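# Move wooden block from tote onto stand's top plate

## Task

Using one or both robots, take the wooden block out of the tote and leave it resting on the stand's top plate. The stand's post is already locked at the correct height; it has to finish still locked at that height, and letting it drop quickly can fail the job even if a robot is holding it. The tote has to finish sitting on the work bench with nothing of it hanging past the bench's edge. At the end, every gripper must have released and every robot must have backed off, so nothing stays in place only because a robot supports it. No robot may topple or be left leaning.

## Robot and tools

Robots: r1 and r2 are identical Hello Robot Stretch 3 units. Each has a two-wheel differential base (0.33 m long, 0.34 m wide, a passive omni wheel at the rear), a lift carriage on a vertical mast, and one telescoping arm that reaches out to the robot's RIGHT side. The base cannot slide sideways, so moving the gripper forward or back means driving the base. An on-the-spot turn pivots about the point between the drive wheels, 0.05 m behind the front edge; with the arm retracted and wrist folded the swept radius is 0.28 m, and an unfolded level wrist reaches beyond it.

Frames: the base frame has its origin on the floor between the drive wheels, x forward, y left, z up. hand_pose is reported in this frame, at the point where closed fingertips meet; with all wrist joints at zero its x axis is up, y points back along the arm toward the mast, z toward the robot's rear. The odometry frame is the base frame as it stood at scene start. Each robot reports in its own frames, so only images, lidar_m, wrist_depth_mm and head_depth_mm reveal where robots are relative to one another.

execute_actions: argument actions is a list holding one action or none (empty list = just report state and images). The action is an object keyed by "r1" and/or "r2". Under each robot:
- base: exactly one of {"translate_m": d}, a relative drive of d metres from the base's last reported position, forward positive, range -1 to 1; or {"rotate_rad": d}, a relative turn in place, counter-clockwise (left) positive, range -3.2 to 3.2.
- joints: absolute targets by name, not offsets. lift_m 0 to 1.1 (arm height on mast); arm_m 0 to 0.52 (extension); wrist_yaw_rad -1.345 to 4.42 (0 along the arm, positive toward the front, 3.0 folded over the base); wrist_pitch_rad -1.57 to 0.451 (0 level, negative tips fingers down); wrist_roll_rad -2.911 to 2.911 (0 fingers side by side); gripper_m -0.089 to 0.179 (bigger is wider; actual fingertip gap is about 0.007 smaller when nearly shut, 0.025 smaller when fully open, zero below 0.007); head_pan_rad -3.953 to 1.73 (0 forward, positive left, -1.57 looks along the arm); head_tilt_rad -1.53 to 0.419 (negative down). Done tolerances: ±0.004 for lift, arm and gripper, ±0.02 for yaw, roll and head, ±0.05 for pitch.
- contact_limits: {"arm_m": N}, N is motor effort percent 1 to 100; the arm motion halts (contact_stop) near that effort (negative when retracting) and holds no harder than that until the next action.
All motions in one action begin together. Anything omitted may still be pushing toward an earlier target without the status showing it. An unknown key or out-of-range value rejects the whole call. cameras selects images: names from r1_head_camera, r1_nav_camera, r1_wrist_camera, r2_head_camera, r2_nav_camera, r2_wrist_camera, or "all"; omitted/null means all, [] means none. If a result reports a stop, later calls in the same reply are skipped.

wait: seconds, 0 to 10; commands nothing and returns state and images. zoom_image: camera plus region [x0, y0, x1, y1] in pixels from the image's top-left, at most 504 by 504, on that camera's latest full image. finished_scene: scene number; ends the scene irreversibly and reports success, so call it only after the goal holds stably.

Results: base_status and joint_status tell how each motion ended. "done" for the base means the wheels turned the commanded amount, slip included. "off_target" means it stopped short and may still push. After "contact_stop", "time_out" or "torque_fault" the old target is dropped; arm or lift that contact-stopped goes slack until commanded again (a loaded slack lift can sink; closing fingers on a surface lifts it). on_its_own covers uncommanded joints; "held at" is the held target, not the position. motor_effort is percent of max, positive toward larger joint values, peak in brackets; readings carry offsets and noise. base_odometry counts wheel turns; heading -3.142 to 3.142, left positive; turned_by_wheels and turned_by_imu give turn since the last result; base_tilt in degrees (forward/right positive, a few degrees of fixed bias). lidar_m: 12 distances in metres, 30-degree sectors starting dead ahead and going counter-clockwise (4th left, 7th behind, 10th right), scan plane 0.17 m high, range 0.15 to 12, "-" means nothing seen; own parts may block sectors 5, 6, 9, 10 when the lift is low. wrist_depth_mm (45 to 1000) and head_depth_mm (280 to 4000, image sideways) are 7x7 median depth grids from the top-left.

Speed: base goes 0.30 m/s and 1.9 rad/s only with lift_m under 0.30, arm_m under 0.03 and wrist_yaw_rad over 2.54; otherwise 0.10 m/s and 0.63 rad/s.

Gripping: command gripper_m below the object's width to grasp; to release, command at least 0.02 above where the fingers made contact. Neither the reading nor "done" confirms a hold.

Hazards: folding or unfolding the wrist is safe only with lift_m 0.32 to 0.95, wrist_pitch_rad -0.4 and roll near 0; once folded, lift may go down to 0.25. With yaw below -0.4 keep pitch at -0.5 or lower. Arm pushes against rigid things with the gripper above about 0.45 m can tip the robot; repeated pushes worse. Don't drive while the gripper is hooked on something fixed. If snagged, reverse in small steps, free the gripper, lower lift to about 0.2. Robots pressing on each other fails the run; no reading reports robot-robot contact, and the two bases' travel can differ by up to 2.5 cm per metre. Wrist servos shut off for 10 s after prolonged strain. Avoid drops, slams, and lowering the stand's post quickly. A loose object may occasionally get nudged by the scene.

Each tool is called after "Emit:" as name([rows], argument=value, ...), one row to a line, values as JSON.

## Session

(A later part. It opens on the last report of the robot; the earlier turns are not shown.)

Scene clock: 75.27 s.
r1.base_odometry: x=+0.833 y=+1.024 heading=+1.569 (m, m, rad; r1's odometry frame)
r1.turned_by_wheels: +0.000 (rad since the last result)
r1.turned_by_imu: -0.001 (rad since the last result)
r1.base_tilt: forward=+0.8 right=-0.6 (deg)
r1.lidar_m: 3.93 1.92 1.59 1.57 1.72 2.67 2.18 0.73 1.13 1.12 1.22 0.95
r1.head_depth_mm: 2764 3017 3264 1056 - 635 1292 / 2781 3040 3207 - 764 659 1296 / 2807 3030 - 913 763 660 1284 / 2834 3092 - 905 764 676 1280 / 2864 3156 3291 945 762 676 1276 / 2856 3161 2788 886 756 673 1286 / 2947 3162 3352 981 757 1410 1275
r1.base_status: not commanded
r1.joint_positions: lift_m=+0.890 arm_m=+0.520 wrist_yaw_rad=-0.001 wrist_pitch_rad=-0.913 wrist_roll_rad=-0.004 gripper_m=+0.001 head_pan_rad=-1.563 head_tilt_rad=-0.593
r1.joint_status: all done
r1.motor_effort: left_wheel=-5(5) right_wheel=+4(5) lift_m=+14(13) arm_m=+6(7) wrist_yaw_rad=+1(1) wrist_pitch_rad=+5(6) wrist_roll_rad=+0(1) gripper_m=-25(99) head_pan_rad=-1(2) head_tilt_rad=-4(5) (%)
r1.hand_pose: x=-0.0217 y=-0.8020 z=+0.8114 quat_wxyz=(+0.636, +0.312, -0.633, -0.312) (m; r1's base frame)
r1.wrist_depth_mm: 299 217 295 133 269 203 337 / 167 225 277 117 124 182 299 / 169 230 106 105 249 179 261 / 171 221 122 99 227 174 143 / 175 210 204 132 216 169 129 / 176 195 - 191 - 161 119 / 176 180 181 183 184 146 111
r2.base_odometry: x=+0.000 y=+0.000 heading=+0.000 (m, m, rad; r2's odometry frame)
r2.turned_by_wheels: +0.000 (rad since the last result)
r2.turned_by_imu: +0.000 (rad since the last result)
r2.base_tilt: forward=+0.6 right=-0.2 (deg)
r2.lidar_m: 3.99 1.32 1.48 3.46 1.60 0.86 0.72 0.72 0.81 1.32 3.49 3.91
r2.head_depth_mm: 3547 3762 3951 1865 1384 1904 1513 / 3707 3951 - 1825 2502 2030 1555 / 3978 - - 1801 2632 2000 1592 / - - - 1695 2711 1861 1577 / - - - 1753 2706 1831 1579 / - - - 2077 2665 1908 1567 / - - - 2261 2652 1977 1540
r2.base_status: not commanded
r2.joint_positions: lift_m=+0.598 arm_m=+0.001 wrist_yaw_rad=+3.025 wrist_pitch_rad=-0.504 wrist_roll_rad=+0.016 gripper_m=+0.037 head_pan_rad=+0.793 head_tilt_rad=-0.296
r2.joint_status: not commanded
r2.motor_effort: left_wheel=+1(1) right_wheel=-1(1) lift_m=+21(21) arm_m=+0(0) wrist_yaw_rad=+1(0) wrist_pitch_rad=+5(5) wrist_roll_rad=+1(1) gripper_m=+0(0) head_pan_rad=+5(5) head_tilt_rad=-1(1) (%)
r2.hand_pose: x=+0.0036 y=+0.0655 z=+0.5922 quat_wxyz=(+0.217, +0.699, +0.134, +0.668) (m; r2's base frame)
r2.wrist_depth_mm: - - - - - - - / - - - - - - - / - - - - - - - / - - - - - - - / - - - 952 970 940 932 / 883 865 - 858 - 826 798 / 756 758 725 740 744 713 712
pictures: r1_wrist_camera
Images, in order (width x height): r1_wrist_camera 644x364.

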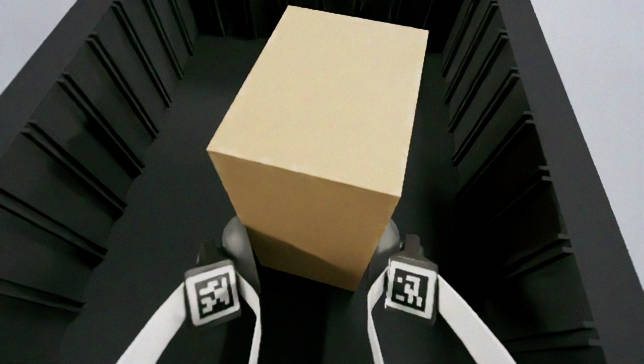

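Emit:
execute_actions([
  {"r1":{"joints":{"lift_m":1.05}}},
], cameras=[])

Emit:
execute_actions([
  {"r1":{"base":{"translate_m":-1.0},"joints":{"arm_m":0.1}}},
], cameras=[])

Emit:
execute_actions([
  {"r1":{"base":{"translate_m":-0.7},"joints":{"head_tilt_rad":-0.2,"head_pan_rad":-1.9}}},
], cameras=["r1_head_camera","r1_wrist_camera"])

Scene clock: 88.53 s.
r1.base_odometry: x=+0.833 y=+1.024 heading=+1.569 (m, m, rad; r1's odometry frame)
r1.turned_by_wheels: +0.000 (rad since the last result)
r1.turned_by_imu: -0.001 (rad since the last result)
r1.base_tilt: forward=+0.8 right=-0.4 (deg)
r1.lidar_m: 3.91 1.92 1.59 1.57 1.72 2.69 2.18 0.74 1.13 1.12 1.23 0.95
r1.head_depth_mm: 2663 3129 3222 989 763 642 1293 / 2680 3128 3213 986 763 659 1295 / 2695 3181 3254 907 763 659 1280 / 2824 - 817 971 762 674 1285 / 2828 3140 3340 945 760 673 1283 / 2869 3147 2792 892 760 675 1289 / 2930 3187 3366 980 756 1408 1282
r1.base_status: not commanded
r1.joint_positions: lift_m=+1.050 arm_m=+0.520 wrist_yaw_rad=-0.001 wrist_pitch_rad=-0.921 wrist_roll_rad=-0.004 gripper_m=+0.014 head_pan_rad=-1.563 head_tilt_rad=-0.593
r1.joint_status: all done
r1.on_its_own: gripper_m is held at +0.013, not at your +0.000, by its stall guard, which is not easing now
r1.motor_effort: left_wheel=-5(5) right_wheel=+4(4) lift_m=+23(23) arm_m=+6(6) wrist_yaw_rad=+1(1) wrist_pitch_rad=+8(9) wrist_roll_rad=+0(0) gripper_m=-21(20) head_pan_rad=-2(2) head_tilt_rad=-4(5) (%)
r1.hand_pose: x=-0.0217 y=-0.8003 z=+0.9698 quat_wxyz=(+0.635, +0.315, -0.632, -0.314) (m; r1's base frame)
r1.wrist_depth_mm: - - - - - - - / 496 497 386 505 514 511 - / 442 446 338 131 356 464 472 / 405 396 333 138 356 423 423 / 373 360 339 148 301 386 388 / 346 288 - 158 - 355 354 / 320 251 319 314 305 329 332
r2.base_odometry: x=+0.000 y=+0.000 heading=+0.000 (m, m, rad; r2's odometry frame)
r2.turned_by_wheels: +0.000 (rad since the last result)
r2.turned_by_imu: -0.001 (rad since the last result)
r2.base_tilt: forward=+0.5 right=-0.3 (deg)
r2.lidar_m: 3.99 1.32 1.48 3.47 1.60 0.86 0.72 0.72 0.81 1.32 3.49 3.92
r2.head_depth_mm: 3566 3746 3950 1852 1386 1892 1519 / 3769 3908 - 1850 2485 2025 1555 / 3951 3974 - 1800 2587 2001 1576 / - - - 1690 2709 1872 1583 / - - - 1763 2697 1865 1569 / - - - 2065 2639 1893 1558 / - - - 2248 2647 1950 1550
r2.base_status: not commanded
r2.joint_positions: lift_m=+0.598 arm_m=+0.001 wrist_yaw_rad=+3.025 wrist_pitch_rad=-0.504 wrist_roll_rad=+0.016 gripper_m=+0.037 head_pan_rad=+0.793 head_tilt_rad=-0.296
r2.joint_status: not commanded
r2.motor_effort: left_wheel=+1(1) right_wheel=-1(1) lift_m=+21(20) arm_m=+0(0) wrist_yaw_rad=+0(0) wrist_pitch_rad=+4(4) wrist_roll_rad=+0(0) gripper_m=-1(0) head_pan_rad=+6(4) head_tilt_rad=-1(1) (%)
r2.hand_pose: x=+0.0036 y=+0.0655 z=+0.5922 quat_wxyz=(+0.217, +0.699, +0.134, +0.668) (m; r2's base frame)
r2.wrist_depth_mm: - - - - - - - / - - - - - - - / - - - - - - - / - - - - - - - / - 970 - 986 935 951 932 / 882 864 - 828 - 807 828 / 768 757 729 750 735 732 716
pictures: none
No camera images: the call's "cameras" was empty. Leave "cameras" out to get every camera's image.

Scene clock: 99.50 s.
r1.base_odometry: x=+0.831 y=+0.024 heading=+1.569 (m, m, rad; r1's odometry frame)
r1.turned_by_wheels: +0.000 (rad since the last result)
r1.turned_by_imu: -0.002 (rad since the last result)
r1.base_tilt: forward=+0.8 right=-0.5 (deg)
r1.lidar_m: 4.28 2.14 1.74 1.73 1.89 2.95 3.27 1.21 3.09 1.03 0.49 1.64
r1.head_depth_mm: 2533 - - - 1833 1522 1293 / 2591 - - - 1876 1516 1287 / 2666 2811 - - - 1535 1287 / 2693 2890 3228 - - 1517 1289 / 2721 2991 3257 2404 1825 1531 1286 / 2789 3044 3214 2140 1466 1473 1285 / 2776 3070 3240 977 1729 1482 1284
r1.base_status: done
r1.joint_positions: lift_m=+1.050 arm_m=+0.100 wrist_yaw_rad=+0.000 wrist_pitch_rad=-0.921 wrist_roll_rad=-0.004 gripper_m=+0.014 head_pan_rad=-1.563 head_tilt_rad=-0.593
r1.joint_status: all done
r1.on_its_own: gripper_m is held at +0.013, not at your +0.000, by its stall guard, which is not easing now
r1.motor_effort: left_wheel=-4(8) right_wheel=+3(4) lift_m=+23(23) arm_m=-5(7) wrist_yaw_rad=+0(1) wrist_pitch_rad=+9(9) wrist_roll_rad=+0(0) gripper_m=-20(20) head_pan_rad=-2(2) head_tilt_rad=-4(4) (%)
r1.hand_pose: x=-0.0216 y=-0.3811 z=+0.9697 quat_wxyz=(+0.635, +0.315, -0.632, -0.314) (m; r1's base frame)
r1.wrist_depth_mm: 550 562 - - - - - / 487 516 - - - - - / 448 - - 130 - - - / 410 - - 139 - - - / 385 - - 148 - - - / 421 - - 159 - - - / 455 596 957 957 - - -
r2.base_odometry: x=+0.000 y=+0.000 heading=+0.000 (m, m, rad; r2's odometry frame)
r2.turned_by_wheels: +0.000 (rad since the last result)
r2.turned_by_imu: -0.001 (rad since the last result)
r2.base_tilt: forward=+0.6 right=-0.2 (deg)
r2.lidar_m: 4.00 1.32 1.48 3.45 1.61 0.86 0.72 0.72 0.81 1.32 3.48 3.91
r2.head_depth_mm: 3621 3715 3925 1872 1383 1899 1524 / 3826 3977 - 1835 2507 2006 1544 / 3931 - - 1832 2624 2012 1573 / - - - 1690 2724 1860 1568 / - - - 1762 2731 1839 1567 / - - - 2070 2691 1914 1546 / - - - 2264 2675 1957 1561
r2.base_status: not commanded
r2.joint_positions: lift_m=+0.598 arm_m=+0.001 wrist_yaw_rad=+3.025 wrist_pitch_rad=-0.504 wrist_roll_rad=+0.016 gripper_m=+0.037 head_pan_rad=+0.793 head_tilt_rad=-0.296
r2.joint_status: not commanded
r2.motor_effort: left_wheel=+1(1) right_wheel=-1(1) lift_m=+21(21) arm_m=+0(1) wrist_yaw_rad=+0(1) wrist_pitch_rad=+5(5) wrist_roll_rad=+1(0) gripper_m=-1(0) head_pan_rad=+5(5) head_tilt_rad=-1(1) (%)
r2.hand_pose: x=+0.0036 y=+0.0655 z=+0.5922 quat_wxyz=(+0.217, +0.699, +0.134, +0.668) (m; r2's base frame)
r2.wrist_depth_mm: - - - - - - - / - - - - - - - / - - - - - - - / - - - - - - - / - - - 969 991 923 890 / 880 878 - 834 - 832 797 / 766 760 735 740 726 718 734
pictures: none
No camera images: the call's "cameras" was empty. Leave "cameras" out to get every camera's image.

Scene clock: 107.47 s.
r1.base_odometry: x=+0.830 y=-0.676 heading=+1.569 (m, m, rad; r1's odometry frame)
r1.turned_by_wheels: +0.000 (rad since the last result)
r1.turned_by_imu: -0.002 (rad since the last result)
r1.base_tilt: forward=+0.8 right=-0.5 (deg)
r1.lidar_m: 2.52 2.28 1.85 1.83 2.01 2.60 2.58 0.61 0.62 2.94 1.38 1.10
r1.head_depth_mm: 2923 3081 3190 3304 - - 1765 / 2866 2986 3106 3248 - 2262 1752 / 2875 2895 3029 3100 - 2361 1706 / 2778 2895 2983 3038 - - 1672 / 2722 2821 2866 2958 - - 1661 / 2698 2735 2863 2903 - - - / 2606 2668 2762 2889 - - -
r1.base_status: done
r1.joint_positions: lift_m=+1.050 arm_m=+0.100 wrist_yaw_rad=+0.000 wrist_pitch_rad=-0.921 wrist_roll_rad=-0.004 gripper_m=+0.014 head_pan_rad=-1.893 head_tilt_rad=-0.211
r1.joint_status: all done
r1.on_its_own: gripper_m is held at +0.013, not at your +0.000, by its stall guard, which is not easing now
r1.motor_effort: left_wheel=-4(9) right_wheel=+3(4) lift_m=+23(23) arm_m=-5(6) wrist_yaw_rad=+0(1) wrist_pitch_rad=+9(9) wrist_roll_rad=+1(0) gripper_m=-21(20) head_pan_rad=-2(16) head_tilt_rad=+5(32) (%)
r1.hand_pose: x=-0.0216 y=-0.3811 z=+0.9697 quat_wxyz=(+0.635, +0.315, -0.632, -0.314) (m; r1's base frame)
r1.wrist_depth_mm: - - - - - - - / - - - - - - - / - - - 130 - - - / - - - 139 - - - / - - - 148 - - - / - - - 158 - - - / - - - 960 - - -
r2.base_odometry: x=+0.000 y=+0.000 heading=+0.000 (m, m, rad; r2's odometry frame)
r2.turned_by_wheels: +0.000 (rad since the last result)
r2.turned_by_imu: -0.001 (rad since the last result)
r2.base_tilt: forward=+0.6 right=-0.1 (deg)
r2.lidar_m: 4.01 1.32 1.48 3.45 1.60 0.86 0.72 0.72 0.81 1.32 3.49 3.91
r2.head_depth_mm: 3590 3706 - 1866 1371 1883 1515 / 3742 3885 - 1843 2501 2003 1545 / 3957 - - 1793 2630 2032 1585 / - - - 1690 2724 1862 1572 / - - - 1739 2693 1844 1559 / - - - 2048 2709 1925 1576 / - - - 2292 2637 1969 1561
r2.base_status: not commanded
r2.joint_positions: lift_m=+0.598 arm_m=+0.001 wrist_yaw_rad=+3.025 wrist_pitch_rad=-0.504 wrist_roll_rad=+0.016 gripper_m=+0.037 head_pan_rad=+0.793 head_tilt_rad=-0.296
r2.joint_status: not commanded
r2.motor_effort: left_wheel=+1(1) right_wheel=-1(0) lift_m=+21(21) arm_m=+0(0) wrist_yaw_rad=+1(0) wrist_pitch_rad=+5(5) wrist_roll_rad=+0(1) gripper_m=-1(0) head_pan_rad=+5(4) head_tilt_rad=-1(1) (%)
r2.hand_pose: x=+0.0036 y=+0.0655 z=+0.5922 quat_wxyz=(+0.217, +0.699, +0.134, +0.668) (m; r2's base frame)
r2.wrist_depth_mm: - - - - - - - / - - - - - - - / - - - - - - - / - - - - - - - / - 998 - 983 980 948 930 / 877 851 - 836 - 824 810 / 772 768 744 747 727 723 698
pictures: r1_head_camera (sideways: a quarter turn clockwise sets it upright), r1_wrist_camera
Images, in order (width x height): r1_head_camera 896x504, r1_wrist_camera 644x364.

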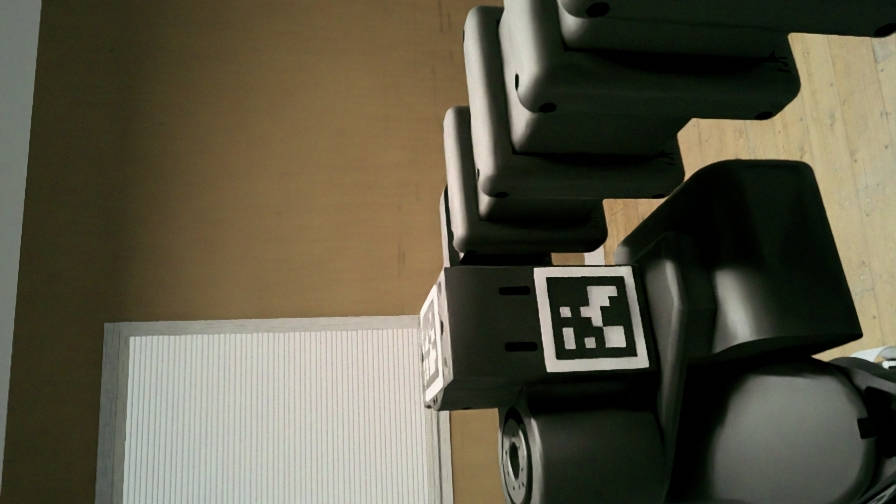

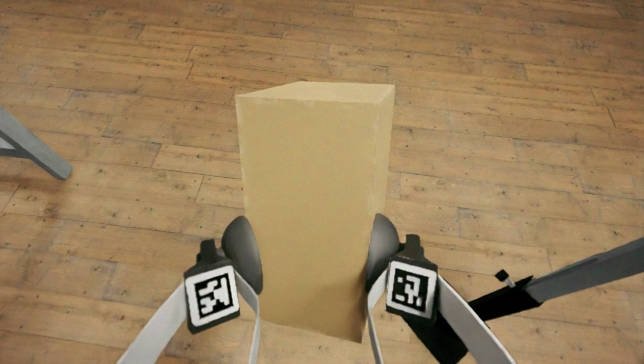

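Emit:
execute_actions([
  {"r1":{"base":{"translate_m":-0.41},"joints":{"arm_m":0.0,"head_tilt_rad":-0.3,"head_pan_rad":-1.57}}},
], cameras=["r1_head_camera","r1_wrist_camera"])

Scene clock: 118.90 s.
r1.base_odometry: x=+0.829 y=-1.086 heading=+1.569 (m, m, rad; r1's odometry frame)
r1.turned_by_wheels: +0.000 (rad since the last result)
r1.turned_by_imu: -0.002 (rad since the last result)
r1.base_tilt: forward=+0.8 right=-0.6 (deg)
r1.lidar_m: 1.49 2.35 1.91 1.89 2.08 2.19 2.18 2.38 2.91 0.42 3.17 1.49
r1.head_depth_mm: 2556 2606 2786 2915 - - - / 2540 2683 2805 2965 3067 - - / 2589 2672 2819 2968 3081 - - / 2585 2688 2885 3034 3072 - - / 2613 2780 2884 3048 2916 2150 471 / 2662 2784 2898 3068 2914 2092 1612 / 2671 2833 2971 3107 2939 2076 1616
r1.base_status: done
r1.joint_positions: lift_m=+1.050 arm_m=+0.000 wrist_yaw_rad=+0.058 wrist_pitch_rad=-0.985 wrist_roll_rad=-0.020 gripper_m=+0.013 head_pan_rad=-1.577 head_tilt_rad=-0.297
r1.joint_status: all done
r1.on_its_own: wrist_yaw_rad is held at +0.043, not at your +0.000, by its stall guard, which is not easing now; gripper_m is held at +0.013, not at your +0.000, by its stall guard, which is not easing now; wrist_yaw_rad is at rest, and its effort (-20) is outside its rest range (-12 to +12); wrist_pitch_rad is at rest, and its effort (+34) is outside its rest range (-20 to +32)
r1.motor_effort: left_wheel=-1(11) right_wheel=-4(15) lift_m=+21(23) arm_m=+1(9) wrist_yaw_rad=-20(76) wrist_pitch_rad=+34(36) wrist_roll_rad=+11(24) gripper_m=-8(29) head_pan_rad=+2(17) head_tilt_rad=-2(15) (%)
r1.hand_pose: x=-0.0146 y=-0.2663 z=+0.9617 quat_wxyz=(+0.639, +0.355, -0.606, -0.313) (m; r1's base frame)
r1.wrist_depth_mm: - - - 231 234 - - / - - - 209 217 - - / - - 154 184 - - - / - - 161 180 - - - / - - - 177 - - - / - - - - - - - / 955 944 959 - - - -
r2.base_odometry: x=+0.000 y=+0.000 heading=+0.000 (m, m, rad; r2's odometry frame)
r2.turned_by_wheels: +0.000 (rad since the last result)
r2.turned_by_imu: -0.001 (rad since the last result)
r2.base_tilt: forward=+0.5 right=-0.2 (deg)
r2.lidar_m: 4.02 1.32 1.48 3.44 1.60 0.86 0.72 0.72 0.81 1.32 3.49 3.92
r2.head_depth_mm: 3531 3723 3896 1869 1382 1914 1525 / 3768 3934 - 1824 2549 2019 1534 / 3927 - - 1811 2585 2001 1588 / - - - 1709 2721 1873 1586 / - - - 1760 2724 1851 1569 / - - - 2059 2664 1932 1575 / - - - 2261 2677 1973 1539
r2.base_status: not commanded
r2.joint_positions: lift_m=+0.598 arm_m=+0.001 wrist_yaw_rad=+3.025 wrist_pitch_rad=-0.504 wrist_roll_rad=+0.016 gripper_m=+0.037 head_pan_rad=+0.793 head_tilt_rad=-0.296
r2.joint_status: not commanded
r2.motor_effort: left_wheel=+1(1) right_wheel=-1(1) lift_m=+21(21) arm_m=+0(0) wrist_yaw_rad=+1(1) wrist_pitch_rad=+5(4) wrist_roll_rad=+0(0) gripper_m=+0(1) head_pan_rad=+5(5) head_tilt_rad=-1(1) (%)
r2.hand_pose: x=+0.0036 y=+0.0655 z=+0.5922 quat_wxyz=(+0.217, +0.699, +0.134, +0.668) (m; r2's base frame)
r2.wrist_depth_mm: - - - - - - - / - - - - - - - / - - - - - - - / - - - - - - - / - - - 969 977 935 922 / 859 854 - 852 - 833 830 / 754 761 735 738 727 728 719
pictures: r1_head_camera (sideways: a quarter turn clockwise sets it upright), r1_wrist_camera
Images, in order (width x height): r1_head_camera 896x504, r1_wrist_camera 644x364.

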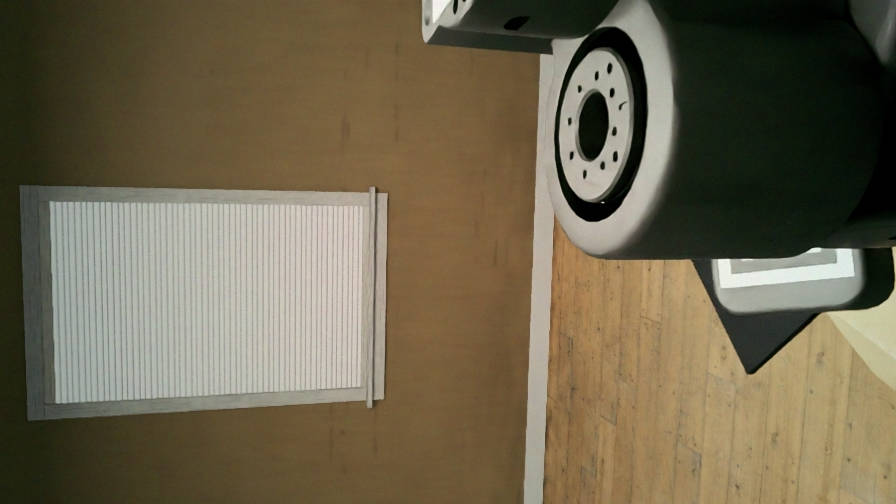

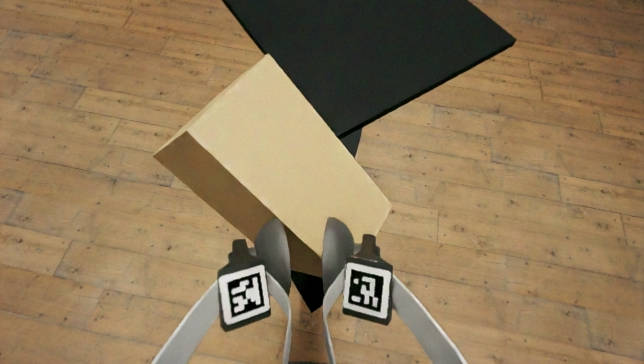

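Emit:
execute_actions([
  {"r1":{"joints":{"lift_m":1.1,"gripper_m":-0.02}}},
], cameras=["r1_wrist_camera"])

Scene clock: 124.90 s.
r1.base_odometry: x=+0.829 y=-1.086 heading=+1.569 (m, m, rad; r1's odometry frame)
r1.turned_by_wheels: +0.000 (rad since the last result)
r1.turned_by_imu: -0.001 (rad since the last result)
r1.base_tilt: forward=+0.8 right=-0.6 (deg)
r1.lidar_m: 1.49 2.36 1.91 1.90 2.07 2.19 2.18 2.38 2.90 0.42 3.17 1.49
r1.head_depth_mm: 2528 2607 - - - - - / 2540 2665 - - - - - / 2555 2713 - - - - - / 2597 2679 2862 3008 - - - / 2637 2729 2907 2996 3050 2058 1515 / 2591 2753 2897 3098 2911 2082 1610 / 2671 2815 2958 3091 2945 2109 1617
r1.base_status: not commanded
r1.joint_positions: lift_m=+1.100 arm_m=+0.000 wrist_yaw_rad=+0.044 wrist_pitch_rad=-0.914 wrist_roll_rad=-0.009 gripper_m=-0.020 head_pan_rad=-1.577 head_tilt_rad=-0.297
r1.joint_status: all done
r1.on_its_own: wrist_yaw_rad is held at +0.043, not at your +0.000, by its stall guard, which is not easing now
r1.motor_effort: left_wheel=-3(5) right_wheel=+2(5) lift_m=+21(24) arm_m=+2(2) wrist_yaw_rad=-3(31) wrist_pitch_rad=+6(34) wrist_roll_rad=+4(11) gripper_m=-11(92) head_pan_rad=+3(2) head_tilt_rad=-1(2) (%)
r1.hand_pose: x=-0.0155 y=-0.2821 z=+1.0209 quat_wxyz=(+0.644, +0.327, -0.624, -0.297) (m; r1's base frame)
r1.wrist_depth_mm: - - - - - - - / - - - 305 317 - - / - - - 276 283 - - / - - - 257 - - - / - - - - - - - / - - - - - - - / - - - - - - -
r2.base_odometry: x=+0.000 y=+0.000 heading=+0.000 (m, m, rad; r2's odometry frame)
r2.turned_by_wheels: +0.000 (rad since the last result)
r2.turned_by_imu: -0.001 (rad since the last result)
r2.base_tilt: forward=+0.6 right=-0.2 (deg)
r2.lidar_m: 4.00 1.32 1.48 3.44 1.60 0.86 0.72 0.72 0.81 1.32 3.48 3.90
r2.head_depth_mm: 3547 3691 3971 1849 1393 1892 1519 / 3764 3934 - 1850 2500 2037 1555 / 3964 - - 1827 2615 2013 1589 / - - - 1698 2720 1870 1582 / - - - 1761 2721 1856 1564 / - - - 2047 2670 1924 1564 / - - - 2244 2676 1960 1544
r2.base_status: not commanded
r2.joint_positions: lift_m=+0.598 arm_m=+0.001 wrist_yaw_rad=+3.025 wrist_pitch_rad=-0.504 wrist_roll_rad=+0.016 gripper_m=+0.037 head_pan_rad=+0.793 head_tilt_rad=-0.296
r2.joint_status: not commanded
r2.motor_effort: left_wheel=+0(1) right_wheel=-1(1) lift_m=+21(21) arm_m=+0(0) wrist_yaw_rad=+1(1) wrist_pitch_rad=+5(5) wrist_roll_rad=+0(0) gripper_m=+0(0) head_pan_rad=+4(4) head_tilt_rad=-1(1) (%)
r2.hand_pose: x=+0.0036 y=+0.0655 z=+0.5922 quat_wxyz=(+0.217, +0.699, +0.134, +0.668) (m; r2's base frame)
r2.wrist_depth_mm: - - - - - - - / - - - - - - - / - - - - - - - / - - - - - - - / - 988 - 944 995 956 939 / 870 861 - 825 - 814 812 / 776 771 737 751 736 734 707
pictures: r1_wrist_camera
Images, in order (width x height): r1_wrist_camera 644x364.

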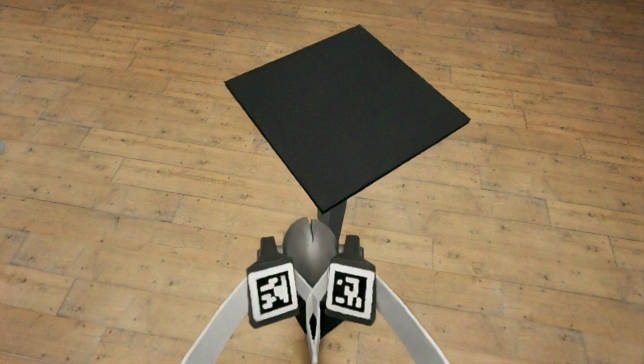

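Dropped. Find it on the floor.

Emit:
execute_actions([
  {"r1":{"joints":{"head_tilt_rad":-1.1,"head_pan_rad":-1.3}}},
], cameras=["r1_head_camera","r1_nav_camera"])

Scene clock: 128.90 s.
r1.base_odometry: x=+0.829 y=-1.086 heading=+1.569 (m, m, rad; r1's odometry frame)
r1.turned_by_wheels: +0.000 (rad since the last result)
r1.turned_by_imu: -0.001 (rad since the last result)
r1.base_tilt: forward=+0.8 right=-0.5 (deg)
r1.lidar_m: 1.49 2.36 1.91 1.90 2.07 2.19 2.18 2.39 2.90 0.42 3.15 1.49
r1.head_depth_mm: 2159 - - 1472 1344 1227 1124 / 2140 - 661 1432 1346 1222 1136 / 2123 1789 1650 1456 1292 1225 - / 2118 1852 1632 1457 1314 1198 - / 2141 1841 1626 1450 1322 1222 1127 / 2121 1831 1623 1450 1323 1215 1121 / 2068 1821 1607 1442 1317 1206 1108
r1.base_status: not commanded
r1.joint_positions: lift_m=+1.100 arm_m=+0.000 wrist_yaw_rad=+0.044 wrist_pitch_rad=-0.914 wrist_roll_rad=-0.009 gripper_m=-0.020 head_pan_rad=-1.307 head_tilt_rad=-1.086
r1.joint_status: all done
r1.on_its_own: wrist_yaw_rad is held at +0.043, not at your +0.000, by its stall guard, which is not easing now
r1.motor_effort: left_wheel=-3(3) right_wheel=+2(2) lift_m=+21(21) arm_m=+2(2) wrist_yaw_rad=-2(3) wrist_pitch_rad=+6(6) wrist_roll_rad=+4(4) gripper_m=-11(10) head_pan_rad=+3(14) head_tilt_rad=-8(46) (%)
r1.hand_pose: x=-0.0155 y=-0.2821 z=+1.0209 quat_wxyz=(+0.644, +0.327, -0.624, -0.297) (m; r1's base frame)
r1.wrist_depth_mm: - - - - - - - / - - - 306 315 - - / - - - 275 282 - - / - - - 257 - - - / - - - - - - - / - - - - - - - / - - - - - - -
r2.base_odometry: x=+0.000 y=+0.000 heading=+0.000 (m, m, rad; r2's odometry frame)
r2.turned_by_wheels: +0.000 (rad since the last result)
r2.turned_by_imu: +0.000 (rad since the last result)
r2.base_tilt: forward=+0.5 right=-0.2 (deg)
r2.lidar_m: 4.00 1.32 1.48 3.44 1.60 0.86 0.72 0.72 0.81 1.33 3.50 3.89
r2.head_depth_mm: 3559 3786 3902 1879 1372 1886 1521 / 3719 3936 - 1850 2458 2027 1536 / 3970 - - 1809 2607 2027 1585 / - - - 1685 2748 1841 1577 / - - - 1771 2683 1861 1562 / - - - 2041 2672 1930 1552 / - - - 2258 2644 1967 1553
r2.base_status: not commanded
r2.joint_positions: lift_m=+0.598 arm_m=+0.001 wrist_yaw_rad=+3.025 wrist_pitch_rad=-0.504 wrist_roll_rad=+0.016 gripper_m=+0.037 head_pan_rad=+0.793 head_tilt_rad=-0.296
r2.joint_status: not commanded
r2.motor_effort: left_wheel=+1(1) right_wheel=-1(1) lift_m=+21(21) arm_m=+0(1) wrist_yaw_rad=+1(1) wrist_pitch_rad=+5(5) wrist_roll_rad=+0(1) gripper_m=-1(1) head_pan_rad=+5(5) head_tilt_rad=-1(1) (%)
r2.hand_pose: x=+0.0036 y=+0.0655 z=+0.5922 quat_wxyz=(+0.217, +0.699, +0.134, +0.668) (m; r2's base frame)
r2.wrist_depth_mm: - - - - - - - / - - - - - - - / - - - - - - - / - - - - - - - / 991 - - 953 956 972 943 / 871 859 - 859 - 841 799 / 759 757 724 734 743 706 722
pictures: r1_head_camera (sideways: a quarter turn clockwise sets it upright), r1_nav_camera (sideways: a quarter turn counterclockwise sets it upright)
Images, in order (width x height): r1_head_camera 896x504, r1_nav_camera 672x504.

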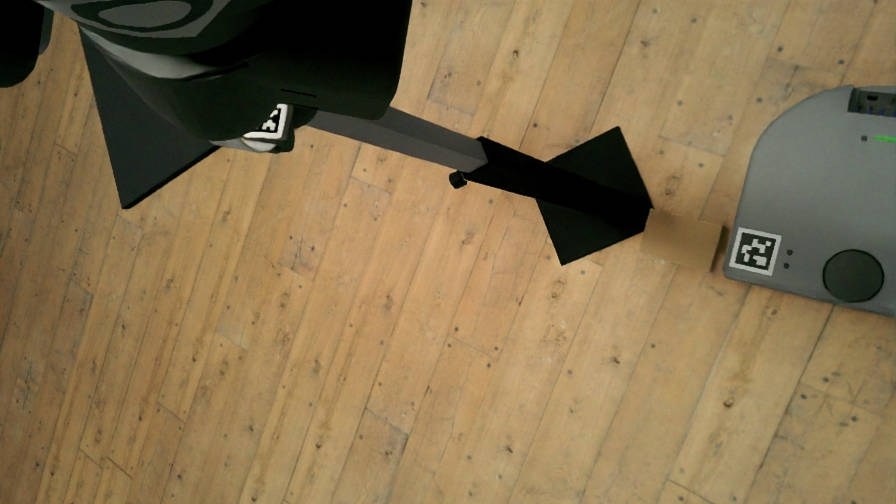

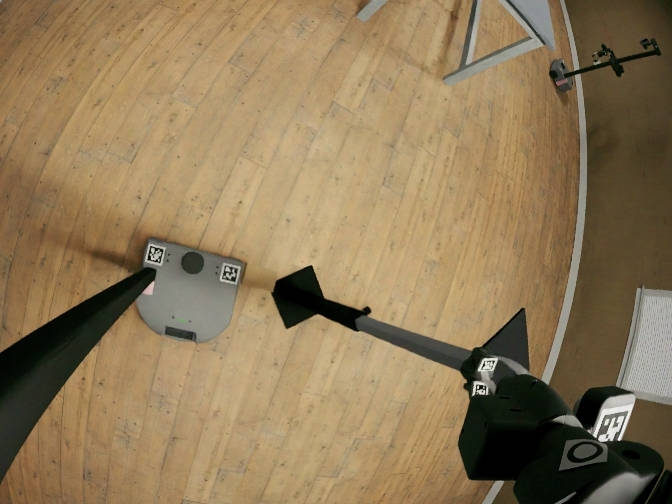

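Emit:
execute_actions([
  {"r1":{"base":{"translate_m":0.06},"joints":{"wrist_pitch_rad":-1.5,"arm_m":0.1,"lift_m":0.4,"gripper_m":0.12}}},
], cameras=["r1_head_camera","r1_wrist_camera"])

Scene clock: 142.07 s.
r1.base_odometry: x=+0.829 y=-1.026 heading=+1.569 (m, m, rad; r1's odometry frame)
r1.turned_by_wheels: +0.000 (rad since the last result)
r1.turned_by_imu: -0.002 (rad since the last result)
r1.base_tilt: forward=+0.7 right=-0.4 (deg)
r1.lidar_m: 1.43 2.35 1.90 1.88 2.07 2.25 2.24 2.45 0.45 0.43 3.19 1.43
r1.head_depth_mm: 2177 461 619 1470 1342 1222 1124 / 2131 1790 1651 929 1330 1225 1144 / 2130 1846 1640 1477 1348 1199 - / 2126 1839 1634 1459 1337 1218 - / 2131 1848 1626 1472 1318 1209 1130 / 2115 1819 1632 1459 1327 1207 1116 / 2070 1827 1613 1457 1314 1206 1105
r1.base_status: done
r1.joint_positions: lift_m=+0.400 arm_m=+0.100 wrist_yaw_rad=+0.043 wrist_pitch_rad=-1.494 wrist_roll_rad=-0.008 gripper_m=+0.120 head_pan_rad=-1.307 head_tilt_rad=-1.086
r1.joint_status: all done
r1.on_its_own: wrist_yaw_rad is held at +0.043, not at your +0.000, by its stall guard, which is not easing now
r1.motor_effort: left_wheel=-3(5) right_wheel=+2(6) lift_m=+14(18) arm_m=+6(6) wrist_yaw_rad=-1(2) wrist_pitch_rad=-2(5) wrist_roll_rad=+3(3) gripper_m=-1(78) head_pan_rad=+3(3) head_tilt_rad=-9(8) (%)
r1.hand_pose: x=-0.0218 y=-0.2401 z=+0.2816 quat_wxyz=(+0.531, +0.494, -0.506, -0.468) (m; r1's base frame)
r1.wrist_depth_mm: 407 418 418 411 417 434 439 / 407 419 422 416 419 434 442 / 420 420 428 425 437 441 449 / 420 424 432 370 439 444 448 / 418 427 435 437 444 444 460 / 426 428 436 - - 452 461 / 431 436 441 - - - 465
r2.base_odometry: x=+0.000 y=+0.000 heading=+0.000 (m, m, rad; r2's odometry frame)
r2.turned_by_wheels: +0.000 (rad since the last result)
r2.turned_by_imu: -0.001 (rad since the last result)
r2.base_tilt: forward=+0.6 right=-0.2 (deg)
r2.lidar_m: 4.01 1.32 1.48 3.46 1.60 0.86 0.72 0.72 0.81 1.32 3.49 3.93
r2.head_depth_mm: 3580 3773 3929 1873 1380 1903 1512 / 3741 3907 - 1834 2500 2031 1551 / 3923 - - 1804 2611 1997 1584 / - - - 1688 2749 1869 1572 / - - - 1757 2707 1847 1560 / - - - 2084 2681 1919 1557 / - - - 2235 2663 1955 1547
r2.base_status: not commanded
r2.joint_positions: lift_m=+0.598 arm_m=+0.001 wrist_yaw_rad=+3.025 wrist_pitch_rad=-0.504 wrist_roll_rad=+0.016 gripper_m=+0.037 head_pan_rad=+0.793 head_tilt_rad=-0.296
r2.joint_status: not commanded
r2.motor_effort: left_wheel=+1(1) right_wheel=-1(1) lift_m=+21(21) arm_m=+0(0) wrist_yaw_rad=+0(0) wrist_pitch_rad=+5(5) wrist_roll_rad=+0(1) gripper_m=-1(0) head_pan_rad=+5(5) head_tilt_rad=-1(1) (%)
r2.hand_pose: x=+0.0036 y=+0.0655 z=+0.5922 quat_wxyz=(+0.217, +0.699, +0.134, +0.668) (m; r2's base frame)
r2.wrist_depth_mm: - - - - - - - / - - - - - - - / - - - - - - - / - - - - - - - / 978 977 - 965 961 947 910 / 876 843 - 841 - 805 797 / 763 763 734 740 748 728 715
pictures: r1_head_camera (sideways: a quarter turn clockwise sets it upright), r1_wrist_camera
Images, in order (width x height): r1_head_camera 896x504, r1_wrist_camera 644x364.

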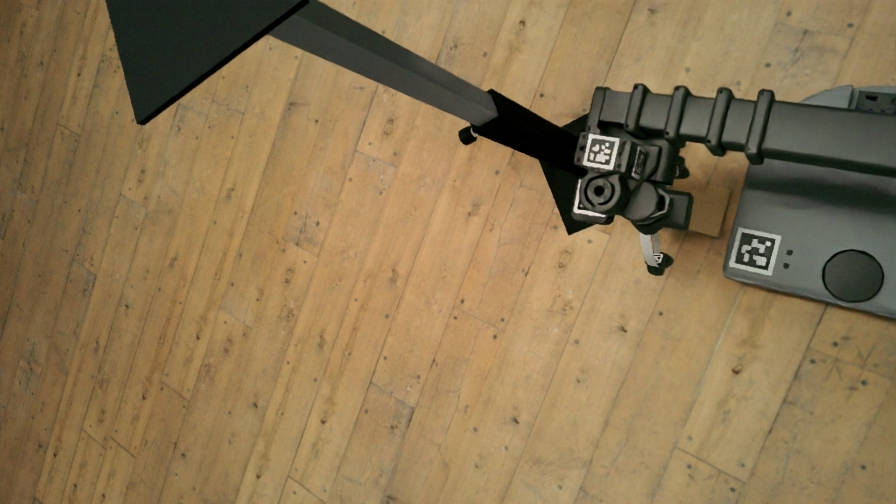

